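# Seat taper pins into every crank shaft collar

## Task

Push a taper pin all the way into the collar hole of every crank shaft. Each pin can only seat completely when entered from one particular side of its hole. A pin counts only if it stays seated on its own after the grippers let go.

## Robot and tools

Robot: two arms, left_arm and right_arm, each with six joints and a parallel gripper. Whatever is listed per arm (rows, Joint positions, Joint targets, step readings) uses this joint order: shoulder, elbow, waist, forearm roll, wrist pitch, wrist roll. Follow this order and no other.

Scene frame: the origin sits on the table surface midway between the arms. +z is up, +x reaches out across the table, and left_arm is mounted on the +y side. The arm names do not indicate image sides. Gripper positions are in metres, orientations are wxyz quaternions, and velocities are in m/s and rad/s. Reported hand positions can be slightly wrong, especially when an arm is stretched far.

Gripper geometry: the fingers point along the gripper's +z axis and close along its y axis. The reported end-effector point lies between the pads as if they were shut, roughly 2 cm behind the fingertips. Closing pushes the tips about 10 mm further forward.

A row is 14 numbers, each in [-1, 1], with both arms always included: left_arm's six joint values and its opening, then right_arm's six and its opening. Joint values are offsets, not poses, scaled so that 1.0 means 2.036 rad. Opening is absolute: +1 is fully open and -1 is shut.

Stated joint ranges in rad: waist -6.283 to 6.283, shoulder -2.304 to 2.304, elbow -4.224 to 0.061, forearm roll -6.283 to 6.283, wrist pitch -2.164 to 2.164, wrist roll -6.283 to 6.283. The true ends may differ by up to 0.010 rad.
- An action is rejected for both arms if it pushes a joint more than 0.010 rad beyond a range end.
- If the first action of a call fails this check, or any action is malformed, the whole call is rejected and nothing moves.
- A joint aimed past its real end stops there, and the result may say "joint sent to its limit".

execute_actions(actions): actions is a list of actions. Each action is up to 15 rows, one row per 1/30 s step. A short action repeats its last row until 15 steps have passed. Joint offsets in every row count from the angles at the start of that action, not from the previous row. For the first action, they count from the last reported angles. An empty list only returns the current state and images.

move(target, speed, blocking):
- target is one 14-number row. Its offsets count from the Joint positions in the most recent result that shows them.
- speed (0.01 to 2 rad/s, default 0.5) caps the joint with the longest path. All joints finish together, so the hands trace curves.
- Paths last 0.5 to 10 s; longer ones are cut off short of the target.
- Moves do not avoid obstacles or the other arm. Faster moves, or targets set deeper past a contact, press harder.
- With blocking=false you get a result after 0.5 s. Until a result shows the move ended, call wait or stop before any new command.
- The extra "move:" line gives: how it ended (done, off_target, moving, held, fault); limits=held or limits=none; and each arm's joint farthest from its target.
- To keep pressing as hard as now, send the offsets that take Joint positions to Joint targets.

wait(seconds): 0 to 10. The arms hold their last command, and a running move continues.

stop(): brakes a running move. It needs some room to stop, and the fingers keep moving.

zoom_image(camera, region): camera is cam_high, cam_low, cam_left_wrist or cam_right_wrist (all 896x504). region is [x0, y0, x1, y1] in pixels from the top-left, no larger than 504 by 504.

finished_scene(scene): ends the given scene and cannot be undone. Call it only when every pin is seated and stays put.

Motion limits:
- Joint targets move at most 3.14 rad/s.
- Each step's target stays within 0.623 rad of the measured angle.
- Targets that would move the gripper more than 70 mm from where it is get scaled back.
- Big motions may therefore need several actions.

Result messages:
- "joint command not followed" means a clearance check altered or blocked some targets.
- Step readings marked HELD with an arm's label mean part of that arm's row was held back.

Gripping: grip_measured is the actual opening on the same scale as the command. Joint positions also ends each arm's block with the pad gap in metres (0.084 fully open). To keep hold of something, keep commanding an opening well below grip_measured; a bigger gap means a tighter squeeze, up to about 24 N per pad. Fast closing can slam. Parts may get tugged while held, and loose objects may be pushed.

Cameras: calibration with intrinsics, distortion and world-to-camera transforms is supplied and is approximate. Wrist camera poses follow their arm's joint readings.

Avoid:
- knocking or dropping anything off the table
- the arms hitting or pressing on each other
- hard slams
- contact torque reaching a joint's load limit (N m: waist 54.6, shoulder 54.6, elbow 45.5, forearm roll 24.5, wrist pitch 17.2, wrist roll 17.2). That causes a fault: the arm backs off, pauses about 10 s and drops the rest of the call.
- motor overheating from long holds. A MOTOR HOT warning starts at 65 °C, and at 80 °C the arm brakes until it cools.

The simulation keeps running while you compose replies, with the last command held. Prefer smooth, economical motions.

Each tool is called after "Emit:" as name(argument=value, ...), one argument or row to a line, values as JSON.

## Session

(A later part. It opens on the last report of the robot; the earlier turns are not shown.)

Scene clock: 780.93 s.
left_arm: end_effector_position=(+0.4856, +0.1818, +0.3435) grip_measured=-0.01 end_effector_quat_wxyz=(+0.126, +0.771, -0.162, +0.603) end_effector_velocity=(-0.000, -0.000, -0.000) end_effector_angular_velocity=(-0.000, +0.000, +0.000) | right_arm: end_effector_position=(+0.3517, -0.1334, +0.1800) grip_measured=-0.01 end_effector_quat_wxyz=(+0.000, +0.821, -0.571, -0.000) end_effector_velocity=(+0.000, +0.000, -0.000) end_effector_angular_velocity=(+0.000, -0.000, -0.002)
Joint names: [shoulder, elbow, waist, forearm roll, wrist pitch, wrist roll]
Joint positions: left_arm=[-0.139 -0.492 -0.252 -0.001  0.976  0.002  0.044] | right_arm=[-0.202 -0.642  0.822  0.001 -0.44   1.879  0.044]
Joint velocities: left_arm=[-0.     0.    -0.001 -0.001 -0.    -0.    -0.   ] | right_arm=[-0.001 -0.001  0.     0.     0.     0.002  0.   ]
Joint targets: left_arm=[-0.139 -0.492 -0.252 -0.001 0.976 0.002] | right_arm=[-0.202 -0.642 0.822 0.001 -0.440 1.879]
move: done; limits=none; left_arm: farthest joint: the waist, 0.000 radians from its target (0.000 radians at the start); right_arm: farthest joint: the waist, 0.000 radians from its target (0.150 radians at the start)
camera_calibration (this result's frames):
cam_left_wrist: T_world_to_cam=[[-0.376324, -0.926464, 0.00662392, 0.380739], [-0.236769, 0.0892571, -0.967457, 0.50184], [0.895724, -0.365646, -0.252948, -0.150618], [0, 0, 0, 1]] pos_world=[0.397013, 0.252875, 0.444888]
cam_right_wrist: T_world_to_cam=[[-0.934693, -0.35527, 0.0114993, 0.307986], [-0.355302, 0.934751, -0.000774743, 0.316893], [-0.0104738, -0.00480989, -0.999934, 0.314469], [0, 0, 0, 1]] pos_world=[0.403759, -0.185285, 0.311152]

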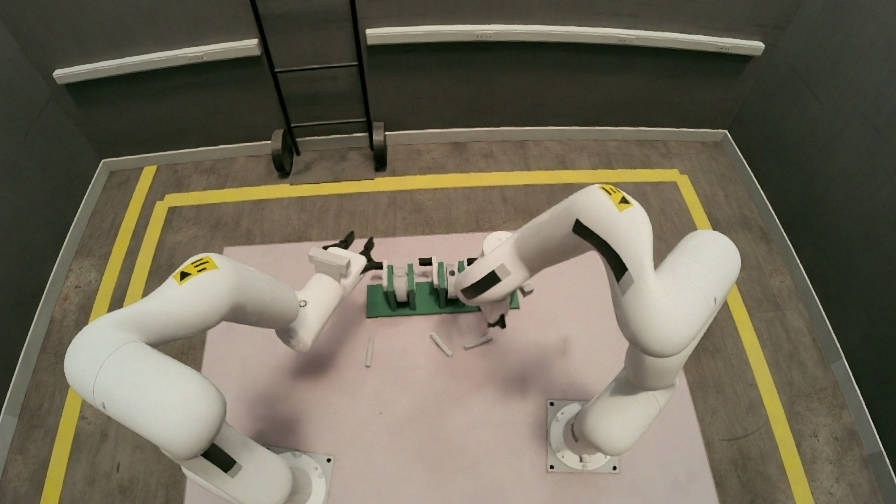

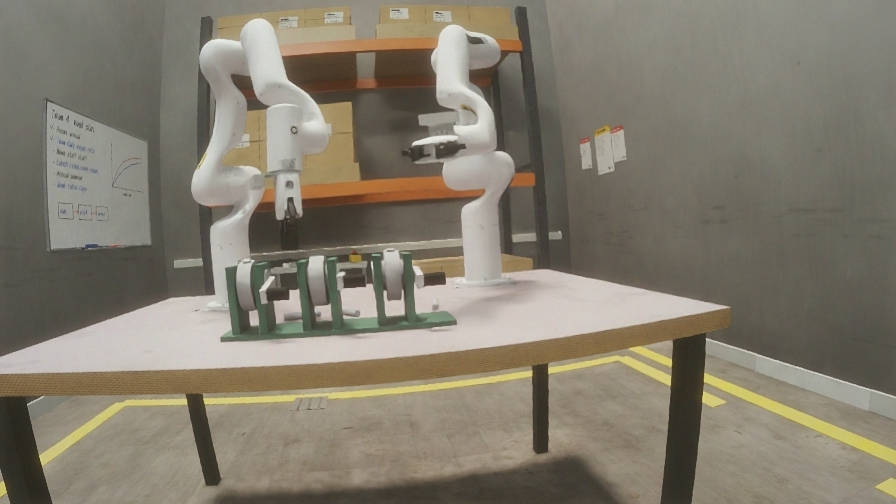

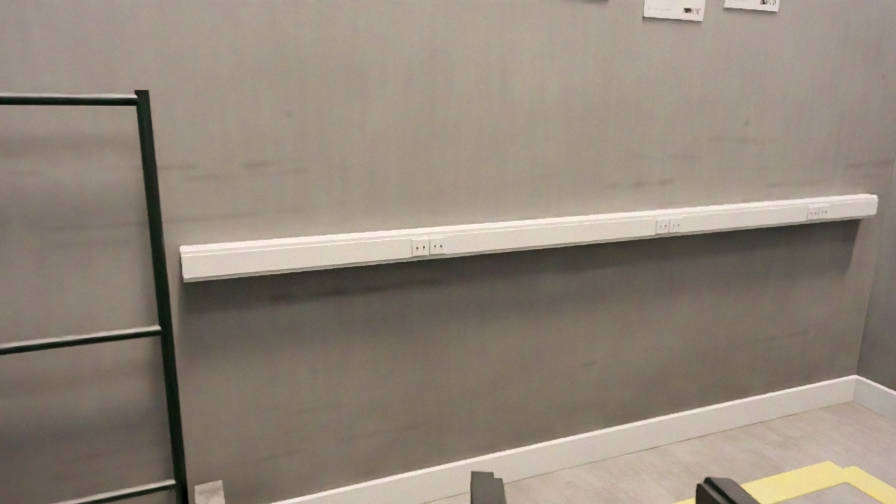

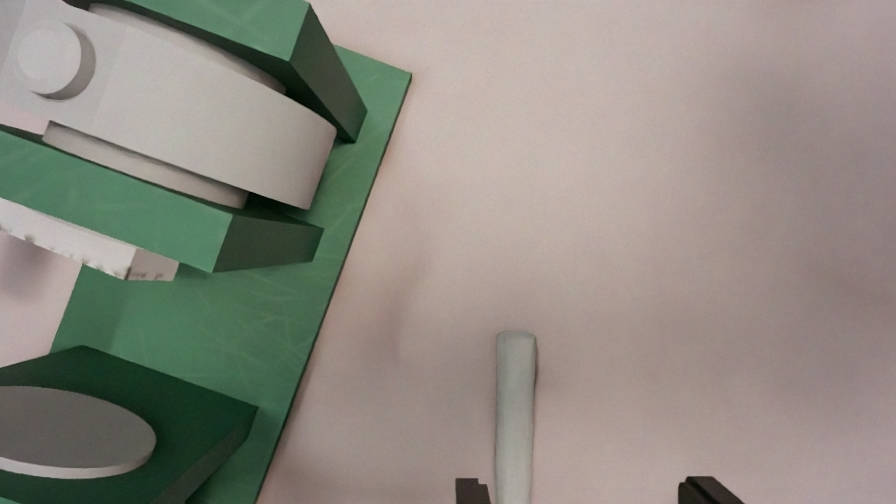

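Emit:
move(
  target=[0,0,0,0,0,0,0,-0.1955,-0.0034,-0.0064,0,0.192,-0.008,0],
  speed=0.4,
)

Emit:
execute_actions(
  actions=[
    [[0,0,0,0,0,0,0,0,0,0,0,0,0,-0.5]],
    [[0,0,0,0,0,0,0,0,0,0,0,0,0,-1]],
  ],
)

Emit:
move(
  target=[0,0,0,0,0,0,0,0.27,0.03,0,0,-0.24,0,-1],
  speed=0.6,
)

Emit:
move(
  target=[0,0,0,0,0,0,0,0.08,0.063,-0.0147,0,0.2,-0.915,-1],
  speed=1.2,
)

Emit:
move(
  target=[0,0,0,0,0,0,0,0,0,0,0,0.6,0,-1],
  speed=1.2,
)

Scene clock: 799.43 s.
left_arm: end_effector_position=(+0.4856, +0.1818, +0.3435) grip_measured=-0.01 end_effector_quat_wxyz=(+0.126, +0.771, -0.162, +0.603) end_effector_velocity=(-0.000, -0.000, +0.000) end_effector_angular_velocity=(+0.000, +0.000, -0.000) | right_arm: end_effector_position=(+0.3515, -0.1402, +0.0235) grip_measured=-0.01 end_effector_quat_wxyz=(-0.000, +0.822, -0.569, +0.000) end_effector_velocity=(-0.001, -0.001, -0.001) end_effector_angular_velocity=(-0.002, +0.003, -0.001)
Joint names: [shoulder, elbow, waist, forearm roll, wrist pitch, wrist roll]
Joint positions: left_arm=[-0.139 -0.492 -0.252 -0.001  0.976  0.002  0.044] | right_arm=[-0.599 -0.649  0.809  0.001 -0.049  1.863  0.044]
Joint velocities: left_arm=[ 0.002 -0.    -0.    -0.    -0.002  0.     0.   ] | right_arm=[-0.002  0.001 -0.     0.001 -0.001  0.     0.   ]
Joint targets: left_arm=[-0.139 -0.492 -0.252 -0.001 0.976 0.002] | right_arm=[-0.600 -0.649 0.809 0.001 -0.049 1.863]
move: done; limits=none; left_arm: farthest joint: the waist, 0.000 radians from its target (0.000 radians at the start); right_arm: farthest joint: the shoulder, 0.001 radians from its target (0.398 radians at the start)
camera_calibration (this result's frames):
cam_left_wrist: T_world_to_cam=[[-0.376324, -0.926464, 0.00662384, 0.380739], [-0.236769, 0.0892572, -0.967457, 0.50184], [0.895724, -0.365646, -0.252948, -0.150618], [0, 0, 0, 1]] pos_world=[0.397013, 0.252875, 0.444888]
cam_right_wrist: T_world_to_cam=[[-0.93358, -0.358204, 0.0109048, 0.306384], [-0.358237, 0.93363, -0.00113818, 0.32393], [-0.00977339, -0.0049691, -0.99994, 0.157664], [0, 0, 0, 1]] pos_world=[0.403618, -0.1919, 0.154682]

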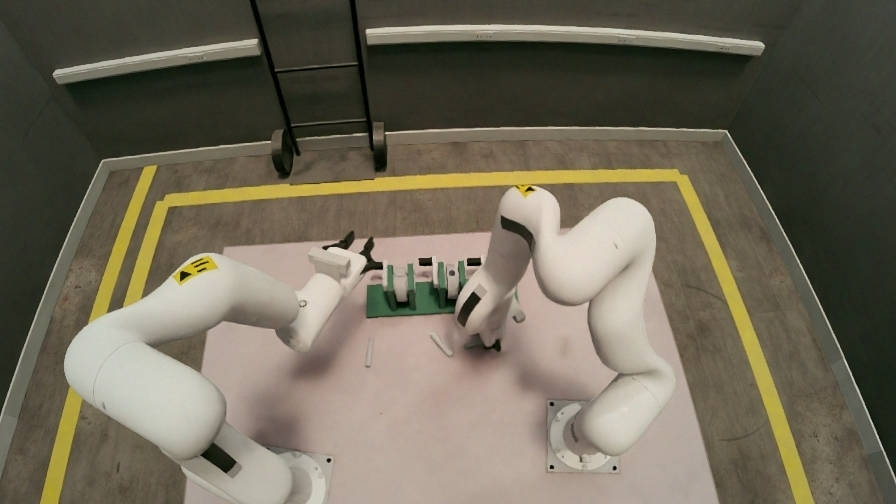

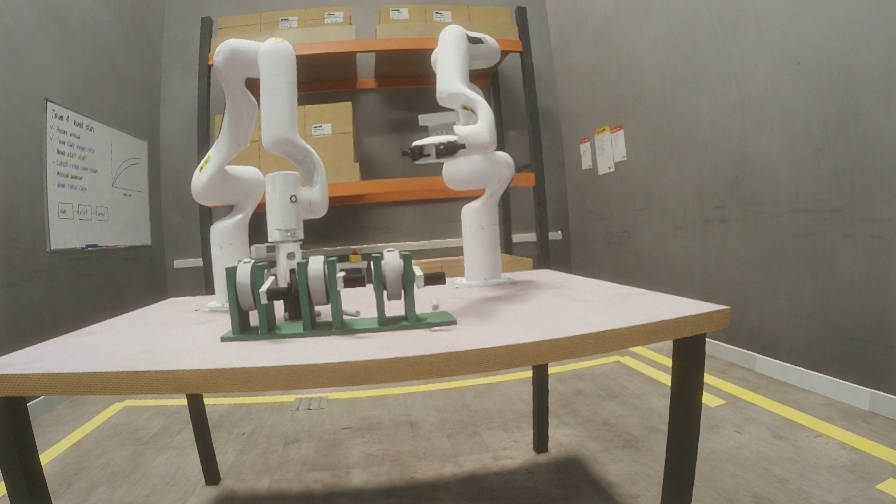

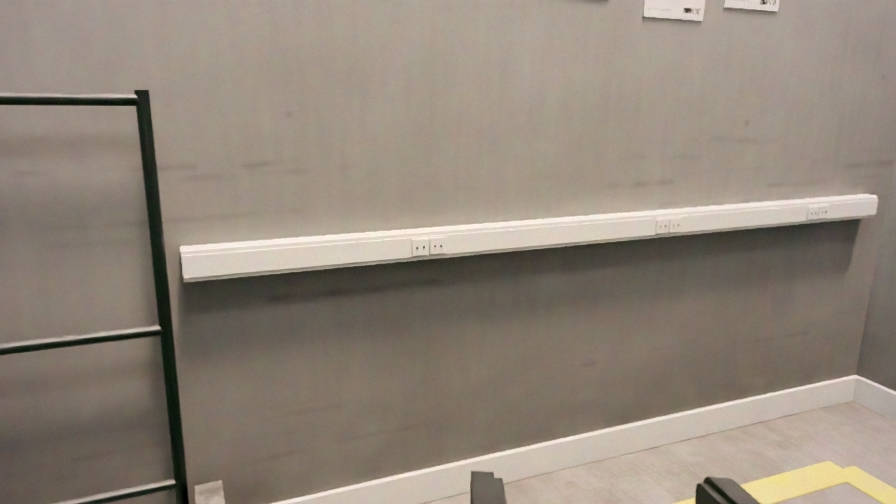

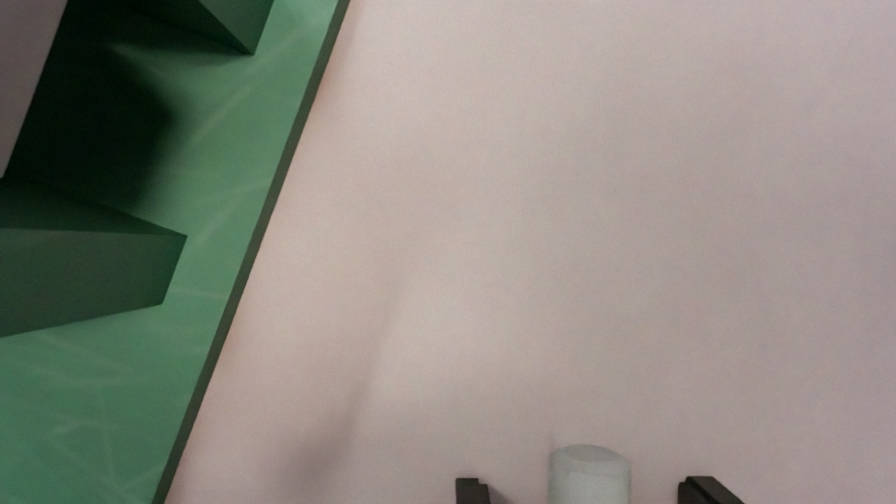

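Scene clock: 800.43 s.
left_arm: end_effector_position=(+0.4856, +0.1818, +0.3435) grip_measured=-0.01 end_effector_quat_wxyz=(+0.126, +0.771, -0.162, +0.603) end_effector_velocity=(+0.000, +0.000, -0.000) end_effector_angular_velocity=(-0.000, +0.000, +0.000) | right_arm: end_effector_position=(+0.3515, -0.1402, +0.0235) grip_measured=-0.61 end_effector_quat_wxyz=(-0.000, +0.822, -0.569, +0.000) end_effector_velocity=(+0.000, -0.000, +0.001) end_effector_angular_velocity=(-0.000, +0.000, -0.001)
Joint names: [shoulder, elbow, waist, forearm roll, wrist pitch, wrist roll]
Joint positions: left_arm=[-0.139 -0.492 -0.252 -0.001  0.976  0.002  0.044] | right_arm=[-0.599 -0.649  0.809  0.001 -0.049  1.863  0.017]
Joint velocities: left_arm=[-0. -0.  0. -0. -0. -0. -0.] | right_arm=[ 0.001 -0.    -0.001 -0.    -0.002 -0.    -0.   ]
Joint targets: left_arm=[-0.139 -0.492 -0.252 -0.001 0.976 0.002] | right_arm=[-0.599 -0.649 0.809 0.001 -0.049 1.863]
Step readings (joint positions; steps 1 to 15: 1st action; 16 to 30: 2nd action):
0: left_arm=[-0.139 -0.492 -0.252 -0.001 0.976 0.002] | right_arm=[-0.599 -0.649 0.809 0.001 -0.049 1.863]
1: left_arm=[-0.139 -0.492 -0.252 -0.001 0.976 0.002] | right_arm=[-0.599 -0.649 0.809 0.001 -0.049 1.863]
2: left_arm=[-0.139 -0.492 -0.252 -0.001 0.976 0.002] | right_arm=[-0.599 -0.649 0.809 0.001 -0.049 1.863]
4: left_arm=[-0.139 -0.492 -0.252 -0.001 0.976 0.002] | right_arm=[-0.599 -0.649 0.809 0.001 -0.049 1.863]
8: left_arm=[-0.139 -0.492 -0.252 -0.001 0.976 0.002] | right_arm=[-0.599 -0.649 0.809 0.001 -0.049 1.863]
15: left_arm=[-0.139 -0.492 -0.252 -0.001 0.976 0.002] | right_arm=[-0.599 -0.649 0.809 0.001 -0.049 1.863]
16: left_arm=[-0.139 -0.492 -0.252 -0.001 0.976 0.002] | right_arm=[-0.599 -0.649 0.809 0.001 -0.049 1.863]
17: left_arm=[-0.139 -0.492 -0.252 -0.001 0.976 0.002] | right_arm=[-0.599 -0.649 0.809 0.001 -0.049 1.863]
19: left_arm=[-0.139 -0.492 -0.252 -0.001 0.976 0.002] | right_arm=[-0.599 -0.649 0.809 0.001 -0.049 1.863]
23: left_arm=[-0.139 -0.492 -0.252 -0.001 0.976 0.002] | right_arm=[-0.599 -0.649 0.809 0.001 -0.049 1.863]
30: Joint positions above
camera_calibration (this result's frames):
cam_left_wrist: T_world_to_cam=[[-0.376324, -0.926464, 0.00662404, 0.380739], [-0.236769, 0.0892571, -0.967457, 0.50184], [0.895723, -0.365646, -0.252948, -0.150618], [0, 0, 0, 1]] pos_world=[0.397013, 0.252875, 0.444888]
cam_right_wrist: T_world_to_cam=[[-0.93358, -0.358204, 0.0108767, 0.306396], [-0.358237, 0.93363, -0.00112992, 0.323926], [-0.00975009, -0.00495131, -0.99994, 0.157667], [0, 0, 0, 1]] pos_world=[0.403625, -0.191894, 0.154691]

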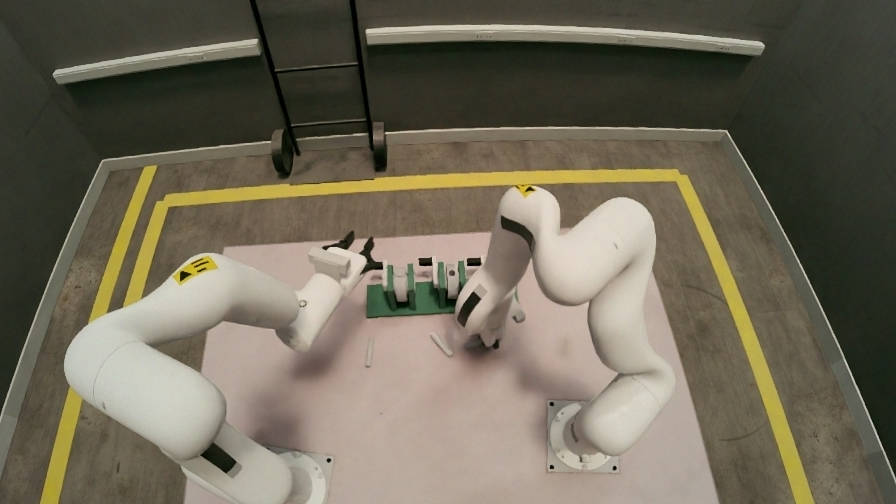

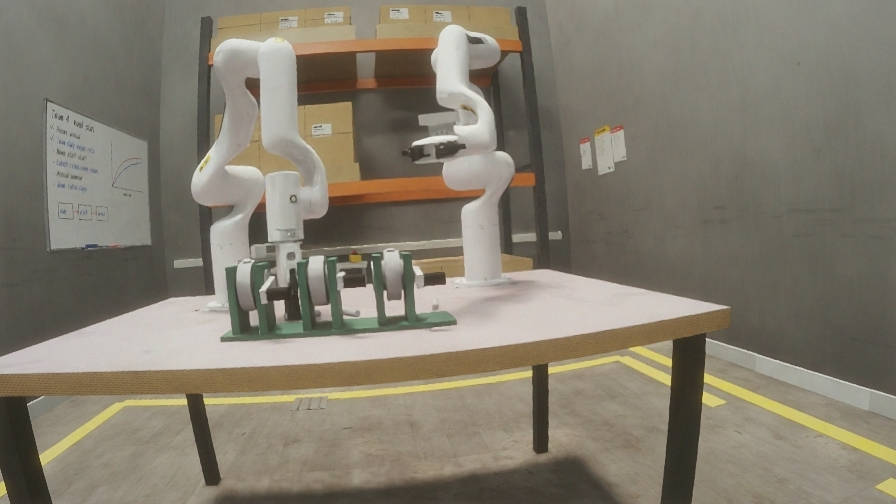

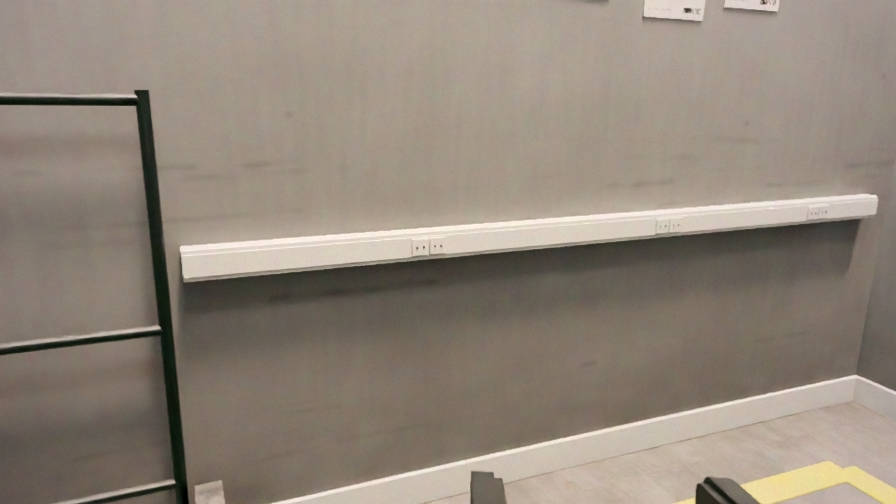

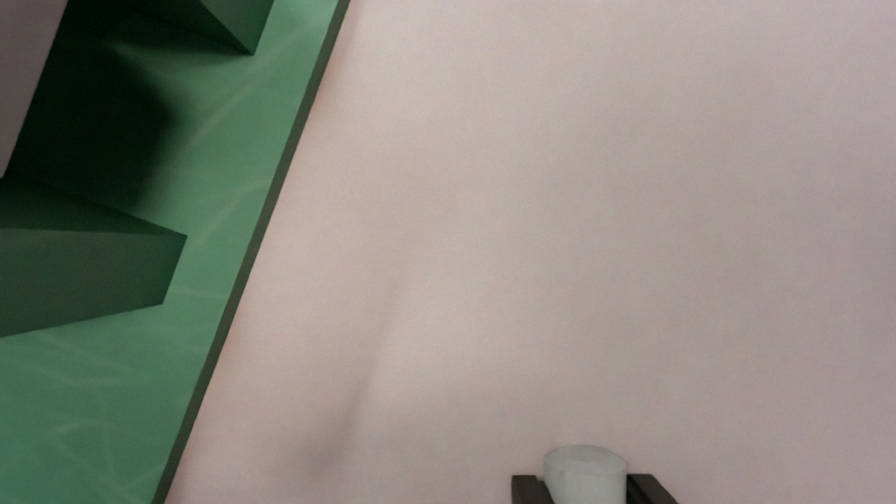

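Scene clock: 801.80 s.
left_arm: end_effector_position=(+0.4856, +0.1818, +0.3435) grip_measured=-0.01 end_effector_quat_wxyz=(+0.126, +0.771, -0.162, +0.603) end_effector_velocity=(-0.000, -0.000, +0.000) end_effector_angular_velocity=(-0.000, +0.000, -0.001) | right_arm: end_effector_position=(+0.3319, -0.1549, +0.2197) grip_measured=-0.61 end_effector_quat_wxyz=(+0.000, +0.822, -0.569, -0.000) end_effector_velocity=(+0.001, +0.001, +0.002) end_effector_angular_velocity=(+0.004, -0.006, +0.000)
Joint names: [shoulder, elbow, waist, forearm roll, wrist pitch, wrist roll]
Joint positions: left_arm=[-0.139 -0.492 -0.252 -0.001  0.976  0.002  0.044] | right_arm=[-0.051 -0.588  0.809  0.001 -0.538  1.863  0.017]
Joint velocities: left_arm=[ 0.001 -0.    -0.001 -0.    -0.001 -0.     0.   ] | right_arm=[ 0.005 -0.002 -0.     0.     0.    -0.001 -0.   ]
Joint targets: left_arm=[-0.139 -0.492 -0.252 -0.001 0.976 0.002] | right_arm=[-0.050 -0.588 0.809 0.001 -0.538 1.863]
move: done; limits=none; left_arm: farthest joint: the waist, 0.000 radians from its target (0.000 radians at the start); right_arm: farthest joint: the shoulder, 0.001 radians from its target (0.550 radians at the start)
camera_calibration (this result's frames):
cam_left_wrist: T_world_to_cam=[[-0.376324, -0.926464, 0.00662396, 0.380739], [-0.236769, 0.0892572, -0.967457, 0.50184], [0.895723, -0.365646, -0.252948, -0.150618], [0, 0, 0, 1]] pos_world=[0.397013, 0.252875, 0.444888]
cam_right_wrist: T_world_to_cam=[[-0.933502, -0.358378, 0.0117757, 0.280421], [-0.358411, 0.933564, -0.000727533, 0.33088], [-0.0107327, -0.00489971, -0.99993, 0.354001], [0, 0, 0, 1]] pos_world=[0.384164, -0.206667, 0.350915]

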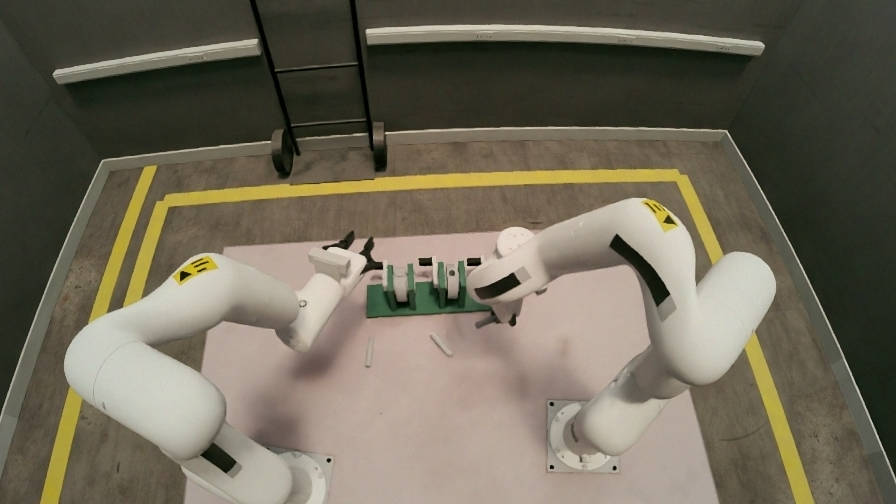

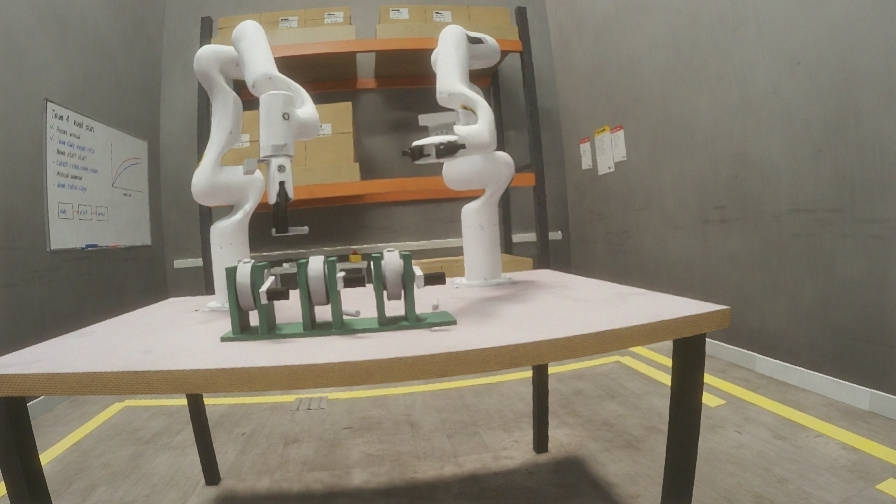

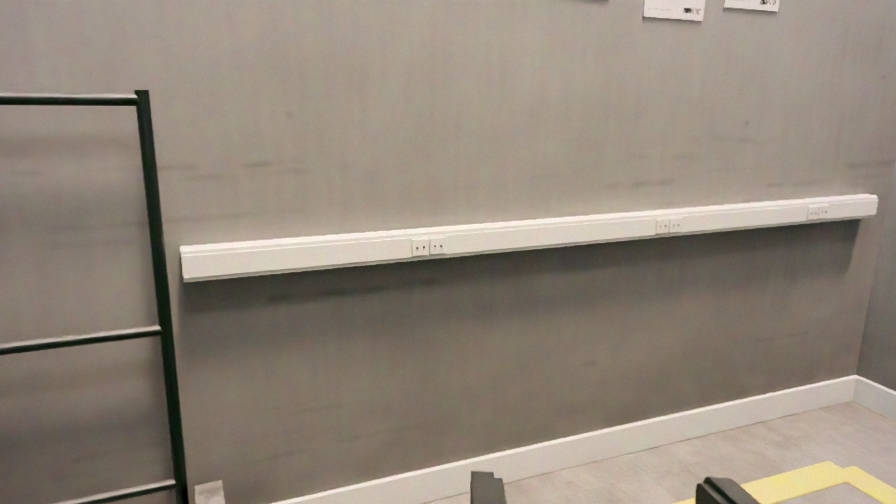

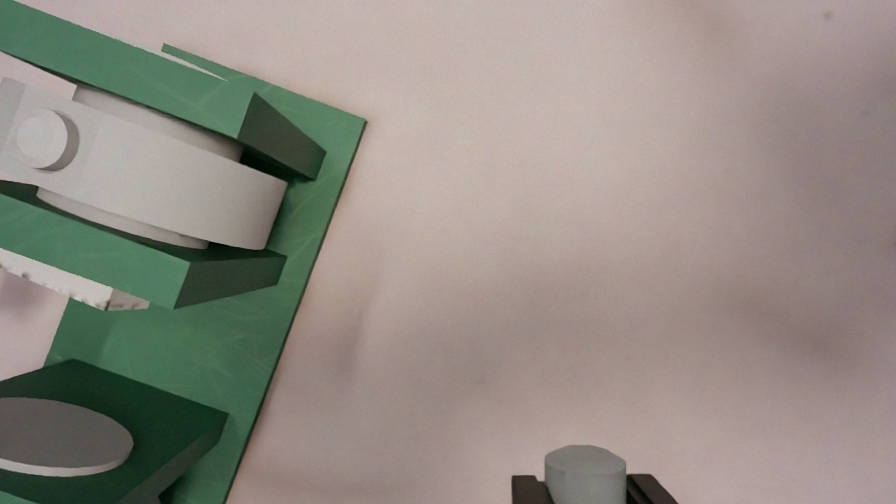

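Scene clock: 803.93 s.
left_arm: end_effector_position=(+0.4856, +0.1818, +0.3435) grip_measured=-0.01 end_effector_quat_wxyz=(+0.126, +0.771, -0.162, +0.603) end_effector_velocity=(+0.000, +0.001, -0.000) end_effector_angular_velocity=(-0.000, -0.000, +0.002) | right_arm: end_effector_position=(+0.3798, -0.1342, +0.2533) grip_measured=-0.61 end_effector_quat_wxyz=(-0.067, +0.929, +0.298, +0.208) end_effector_velocity=(-0.000, -0.000, -0.000) end_effector_angular_velocity=(-0.000, -0.001, +0.002)
Joint names: [shoulder, elbow, waist, forearm roll, wrist pitch, wrist roll]
Joint positions: left_arm=[-0.139 -0.492 -0.252 -0.001  0.976  0.002  0.044] | right_arm=[ 0.112 -0.459  0.779  0.001 -0.131  0.     0.017]
Joint velocities: left_arm=[-0.     0.     0.001 -0.001  0.001 -0.    -0.   ] | right_arm=[ 0.001  0.001  0.    -0.     0.001 -0.002 -0.   ]
Joint targets: left_arm=[-0.139 -0.492 -0.252 -0.001 0.976 0.002] | right_arm=[0.112 -0.459 0.779 0.001 -0.130 -0.000]
move: done; limits=none; left_arm: farthest joint: the waist, 0.000 radians from its target (0.000 radians at the start); right_arm: farthest joint: the waist, 0.000 radians from its target (0.030 radians at the start)
camera_calibration (this result's frames):
cam_left_wrist: T_world_to_cam=[[-0.376324, -0.926464, 0.00662388, 0.380739], [-0.236769, 0.0892572, -0.967457, 0.50184], [0.895723, -0.365646, -0.252948, -0.150618], [0, 0, 0, 1]] pos_world=[0.397013, 0.252875, 0.444889]
cam_right_wrist: T_world_to_cam=[[0.58331, -0.812157, 0.0123016, -0.304926], [-0.730957, -0.531474, -0.428061, 0.381904], [0.354191, 0.2407, -0.903666, 0.258169], [0, 0, 0, 1]] pos_world=[0.365581, -0.106817, 0.400528]

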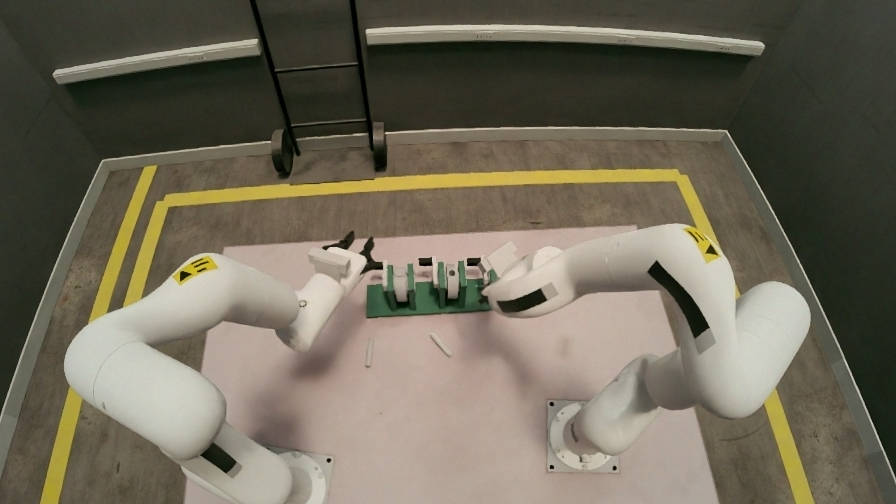

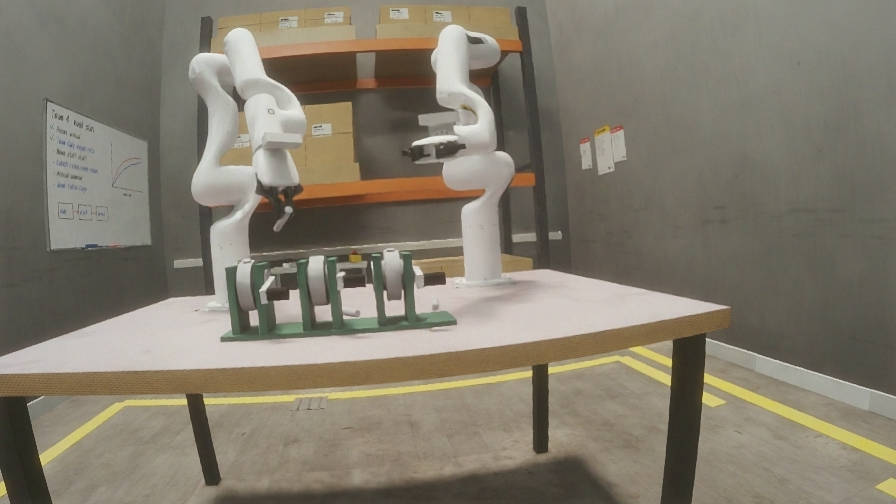

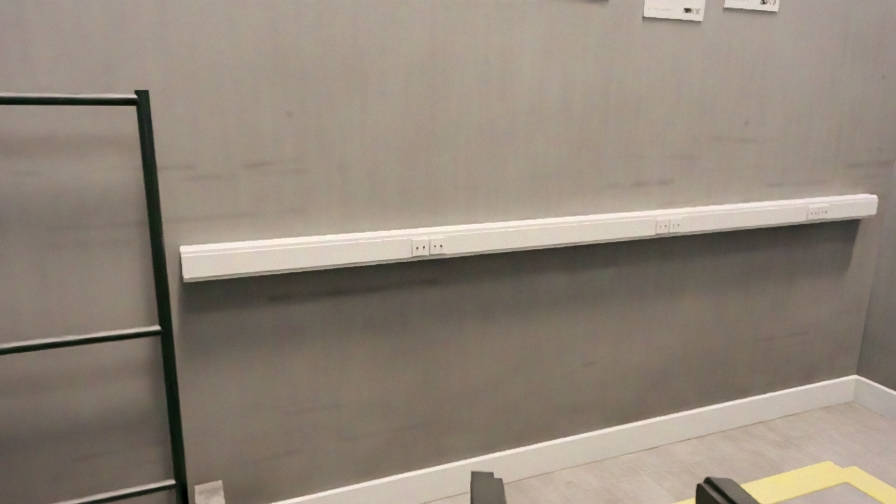

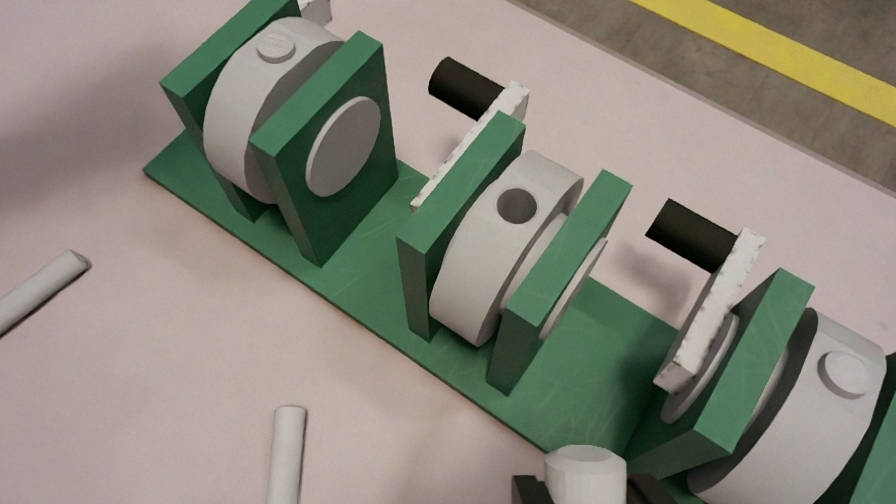

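Scene clock: 805.53 s.
left_arm: end_effector_position=(+0.4856, +0.1818, +0.3435) grip_measured=-0.01 end_effector_quat_wxyz=(+0.126, +0.771, -0.162, +0.603) end_effector_velocity=(-0.000, -0.000, +0.000) end_effector_angular_velocity=(-0.000, -0.001, -0.000) | right_arm: end_effector_position=(+0.4930, -0.0534, +0.4967) grip_measured=-0.61 end_effector_quat_wxyz=(-0.226, +0.642, +0.206, +0.703) end_effector_velocity=(-0.000, -0.000, -0.000) end_effector_angular_velocity=(-0.000, +0.000, -0.000)
Joint names: [shoulder, elbow, waist, forearm roll, wrist pitch, wrist roll]
Joint positions: left_arm=[-0.139 -0.492 -0.252 -0.001  0.976  0.002  0.044] | right_arm=[ 0.112 -0.459  0.779  0.001  1.091  0.     0.017]
Joint velocities: left_arm=[ 0.     0.    -0.    -0.     0.001  0.    -0.   ] | right_arm=[-0.001  0.001 -0.    -0.     0.001 -0.     0.   ]
Joint targets: left_arm=[-0.139 -0.492 -0.252 -0.001 0.976 0.002] | right_arm=[0.112 -0.459 0.779 0.001 1.091 0.000]
move: done; limits=none; left_arm: farthest joint: the waist, 0.000 radians from its target (0.000 radians at the start); right_arm: farthest joint: the waist, 0.000 radians from its target (0.000 radians at the start)
camera_calibration (this result's frames):
cam_left_wrist: T_world_to_cam=[[-0.376324, -0.926464, 0.00662387, 0.380739], [-0.236769, 0.0892572, -0.967457, 0.50184], [0.895723, -0.365646, -0.252948, -0.150618], [0, 0, 0, 1]] pos_world=[0.397013, 0.252875, 0.444889]
cam_right_wrist: T_world_to_cam=[[0.572453, -0.819921, 0.00530617, -0.299918], [0.0788234, 0.0485892, -0.995704, 0.525393], [0.81614, 0.570412, 0.0924439, -0.286386], [0, 0, 0, 1]] pos_world=[0.364007, -0.108079, 0.551202]

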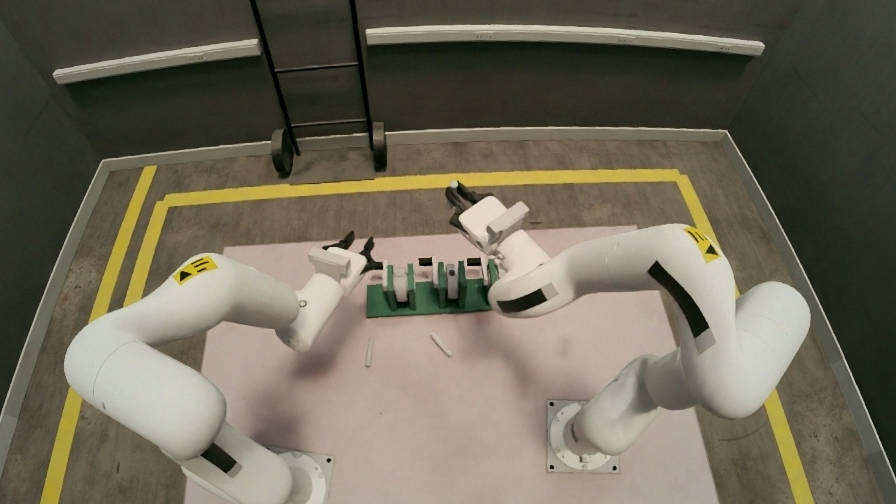

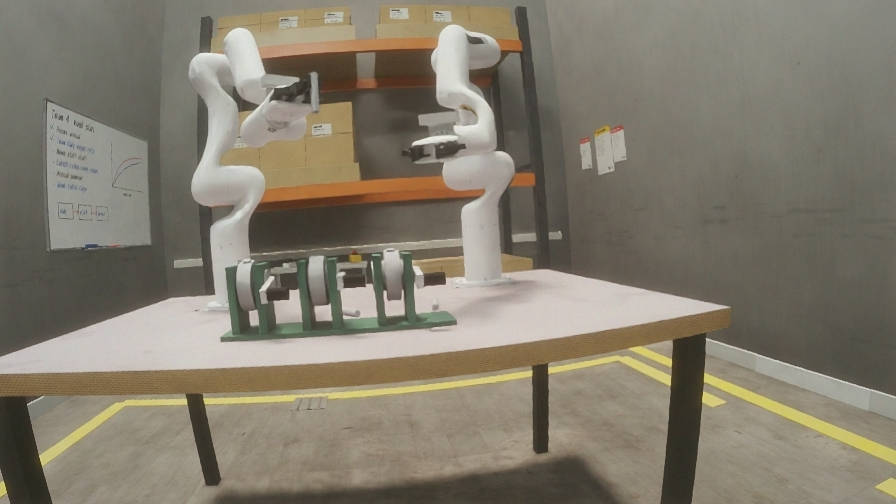

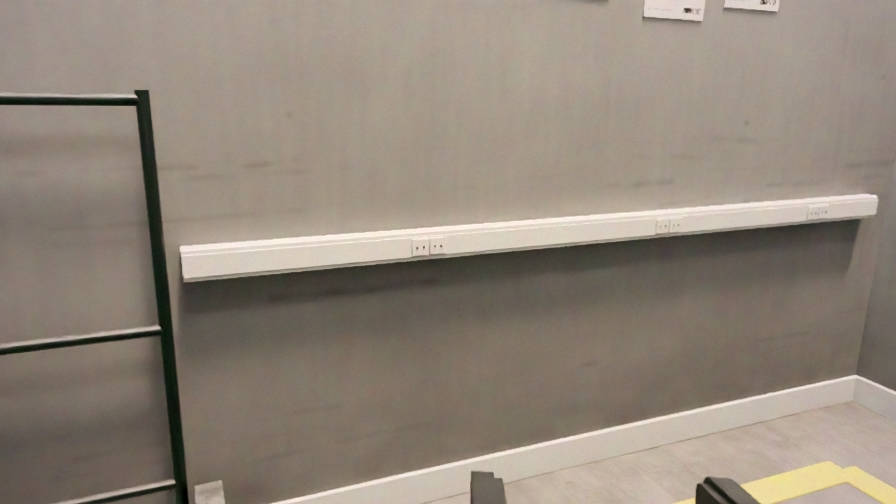

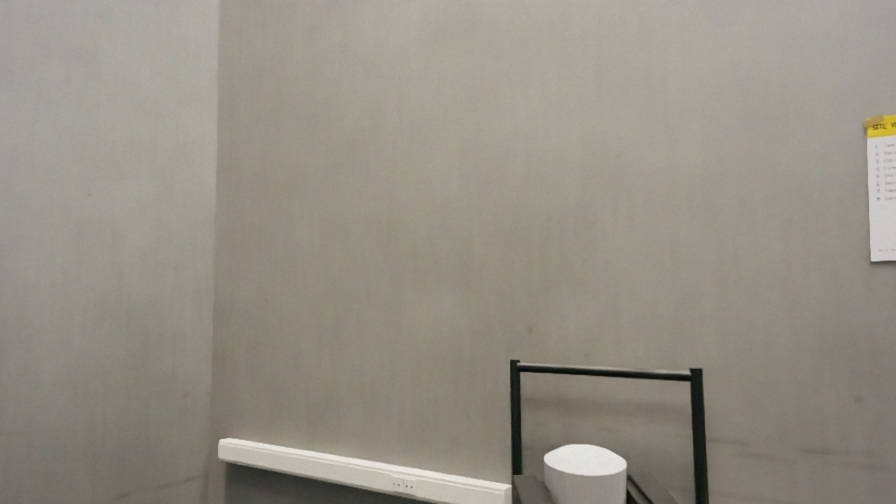

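Emit:
move(
  target=[-0.1,0,-0.17,0,-0.05,0,-1,-0.374,0,0,0,0.3286,0,-1],
  speed=0.6,
)

Emit:
zoom_image(
  camera="cam_low",
  region=[280,210,360,290],
)

Scene clock: 815.17 s.
left_arm: end_effector_position=(+0.3552, +0.0349, +0.2051) grip_measured=-1.00 end_effector_quat_wxyz=(+0.181, +0.810, -0.323, +0.455) end_effector_velocity=(-0.001, -0.000, -0.001) end_effector_angular_velocity=(+0.002, +0.002, -0.003) | right_arm: end_effector_position=(+0.4857, -0.0587, +0.2282) grip_measured=-0.61 end_effector_quat_wxyz=(-0.216, +0.673, +0.216, +0.673) end_effector_velocity=(-0.000, -0.001, -0.001) end_effector_angular_velocity=(-0.002, +0.002, -0.001)
Joint names: [shoulder, elbow, waist, forearm roll, wrist pitch, wrist roll]
Joint positions: left_arm=[-0.342 -0.492 -0.598 -0.001  0.874  0.002  0.   ] | right_arm=[-0.648 -0.46   0.779  0.001  1.759  0.     0.017]
Joint velocities: left_arm=[-0.001  0.    -0.002  0.001 -0.001 -0.     0.   ] | right_arm=[-0.002  0.001 -0.     0.     0.001 -0.    -0.   ]
Joint targets: left_arm=[-0.343 -0.492 -0.598 -0.001 0.874 0.002] | right_arm=[-0.649 -0.459 0.779 0.001 1.759 0.000]
move: done; limits=none; left_arm: farthest joint: the waist, 0.000 radians from its target (0.346 radians at the start); right_arm: farthest joint: the shoulder, 0.001 radians from its target (0.762 radians at the start)
camera_calibration (this result's frames):
cam_left_wrist: T_world_to_cam=[[-0.667541, -0.744572, -0.00164813, 0.295243], [-0.394992, 0.356002, -0.846903, 0.372371], [0.631166, -0.564691, -0.531745, 0.0355177], [0, 0, 0, 1]] pos_world=[0.321753, 0.107321, 0.334735]
cam_right_wrist: T_world_to_cam=[[0.572786, -0.819672, 0.00735725, -0.299255], [0.00505083, -0.00544609, -0.999972, 0.2925], [0.819689, 0.572808, 0.00102058, -0.233272], [0, 0, 0, 1]] pos_world=[0.361142, -0.110078, 0.294932]

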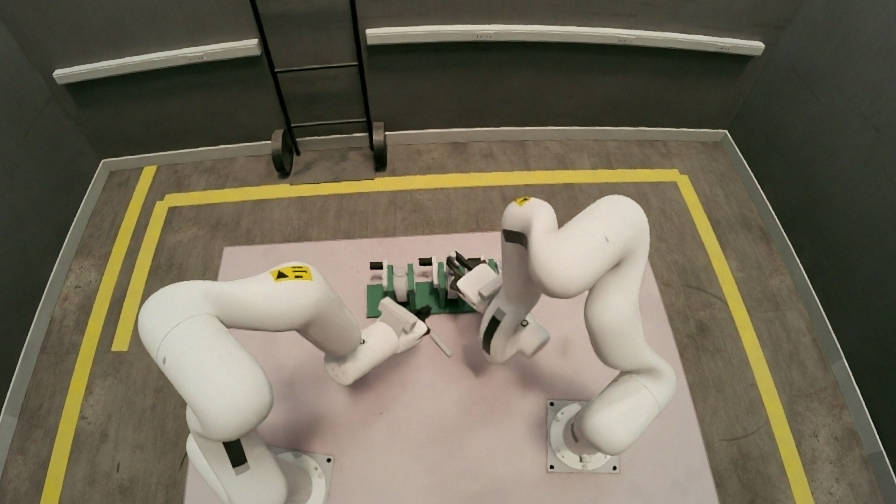

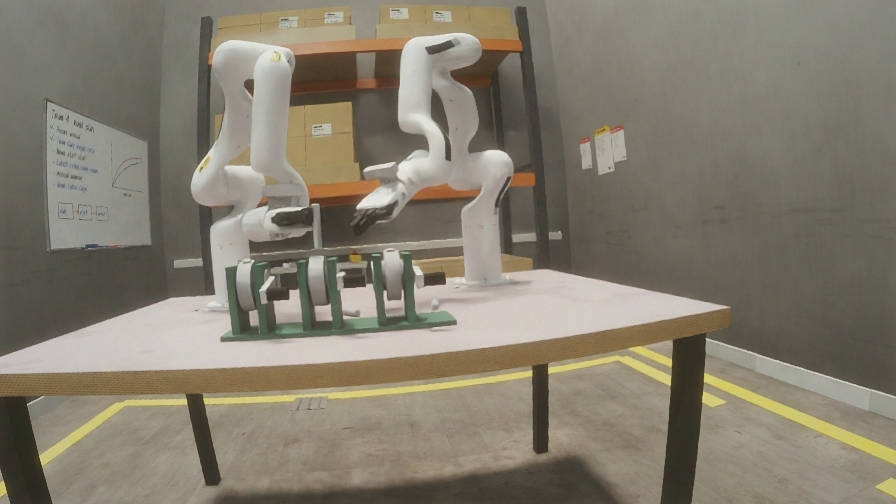

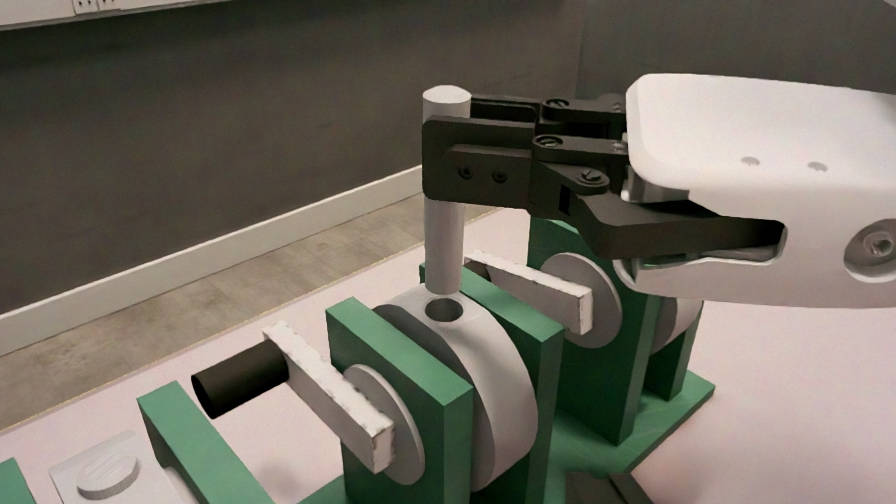

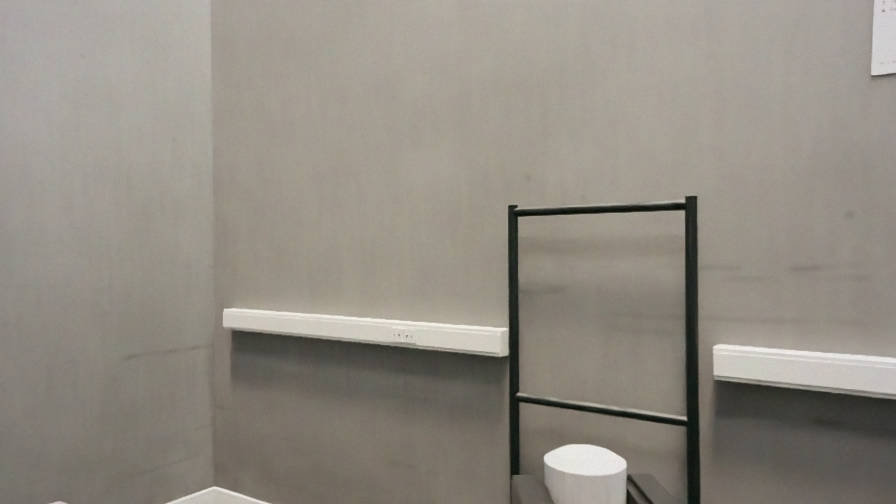

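Region (280, 210, 360, 290) of cam_low's 896x504 image, scaled by 6.300, with more detail than that image has.

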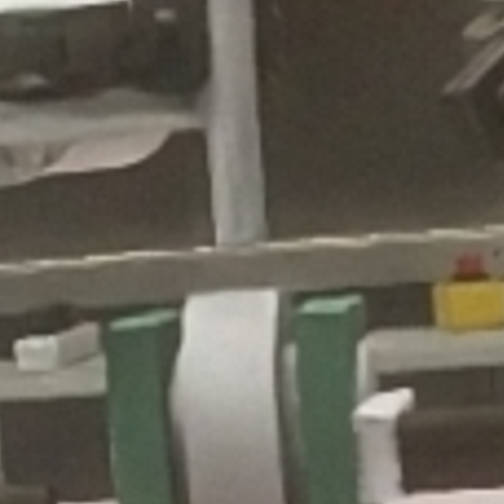

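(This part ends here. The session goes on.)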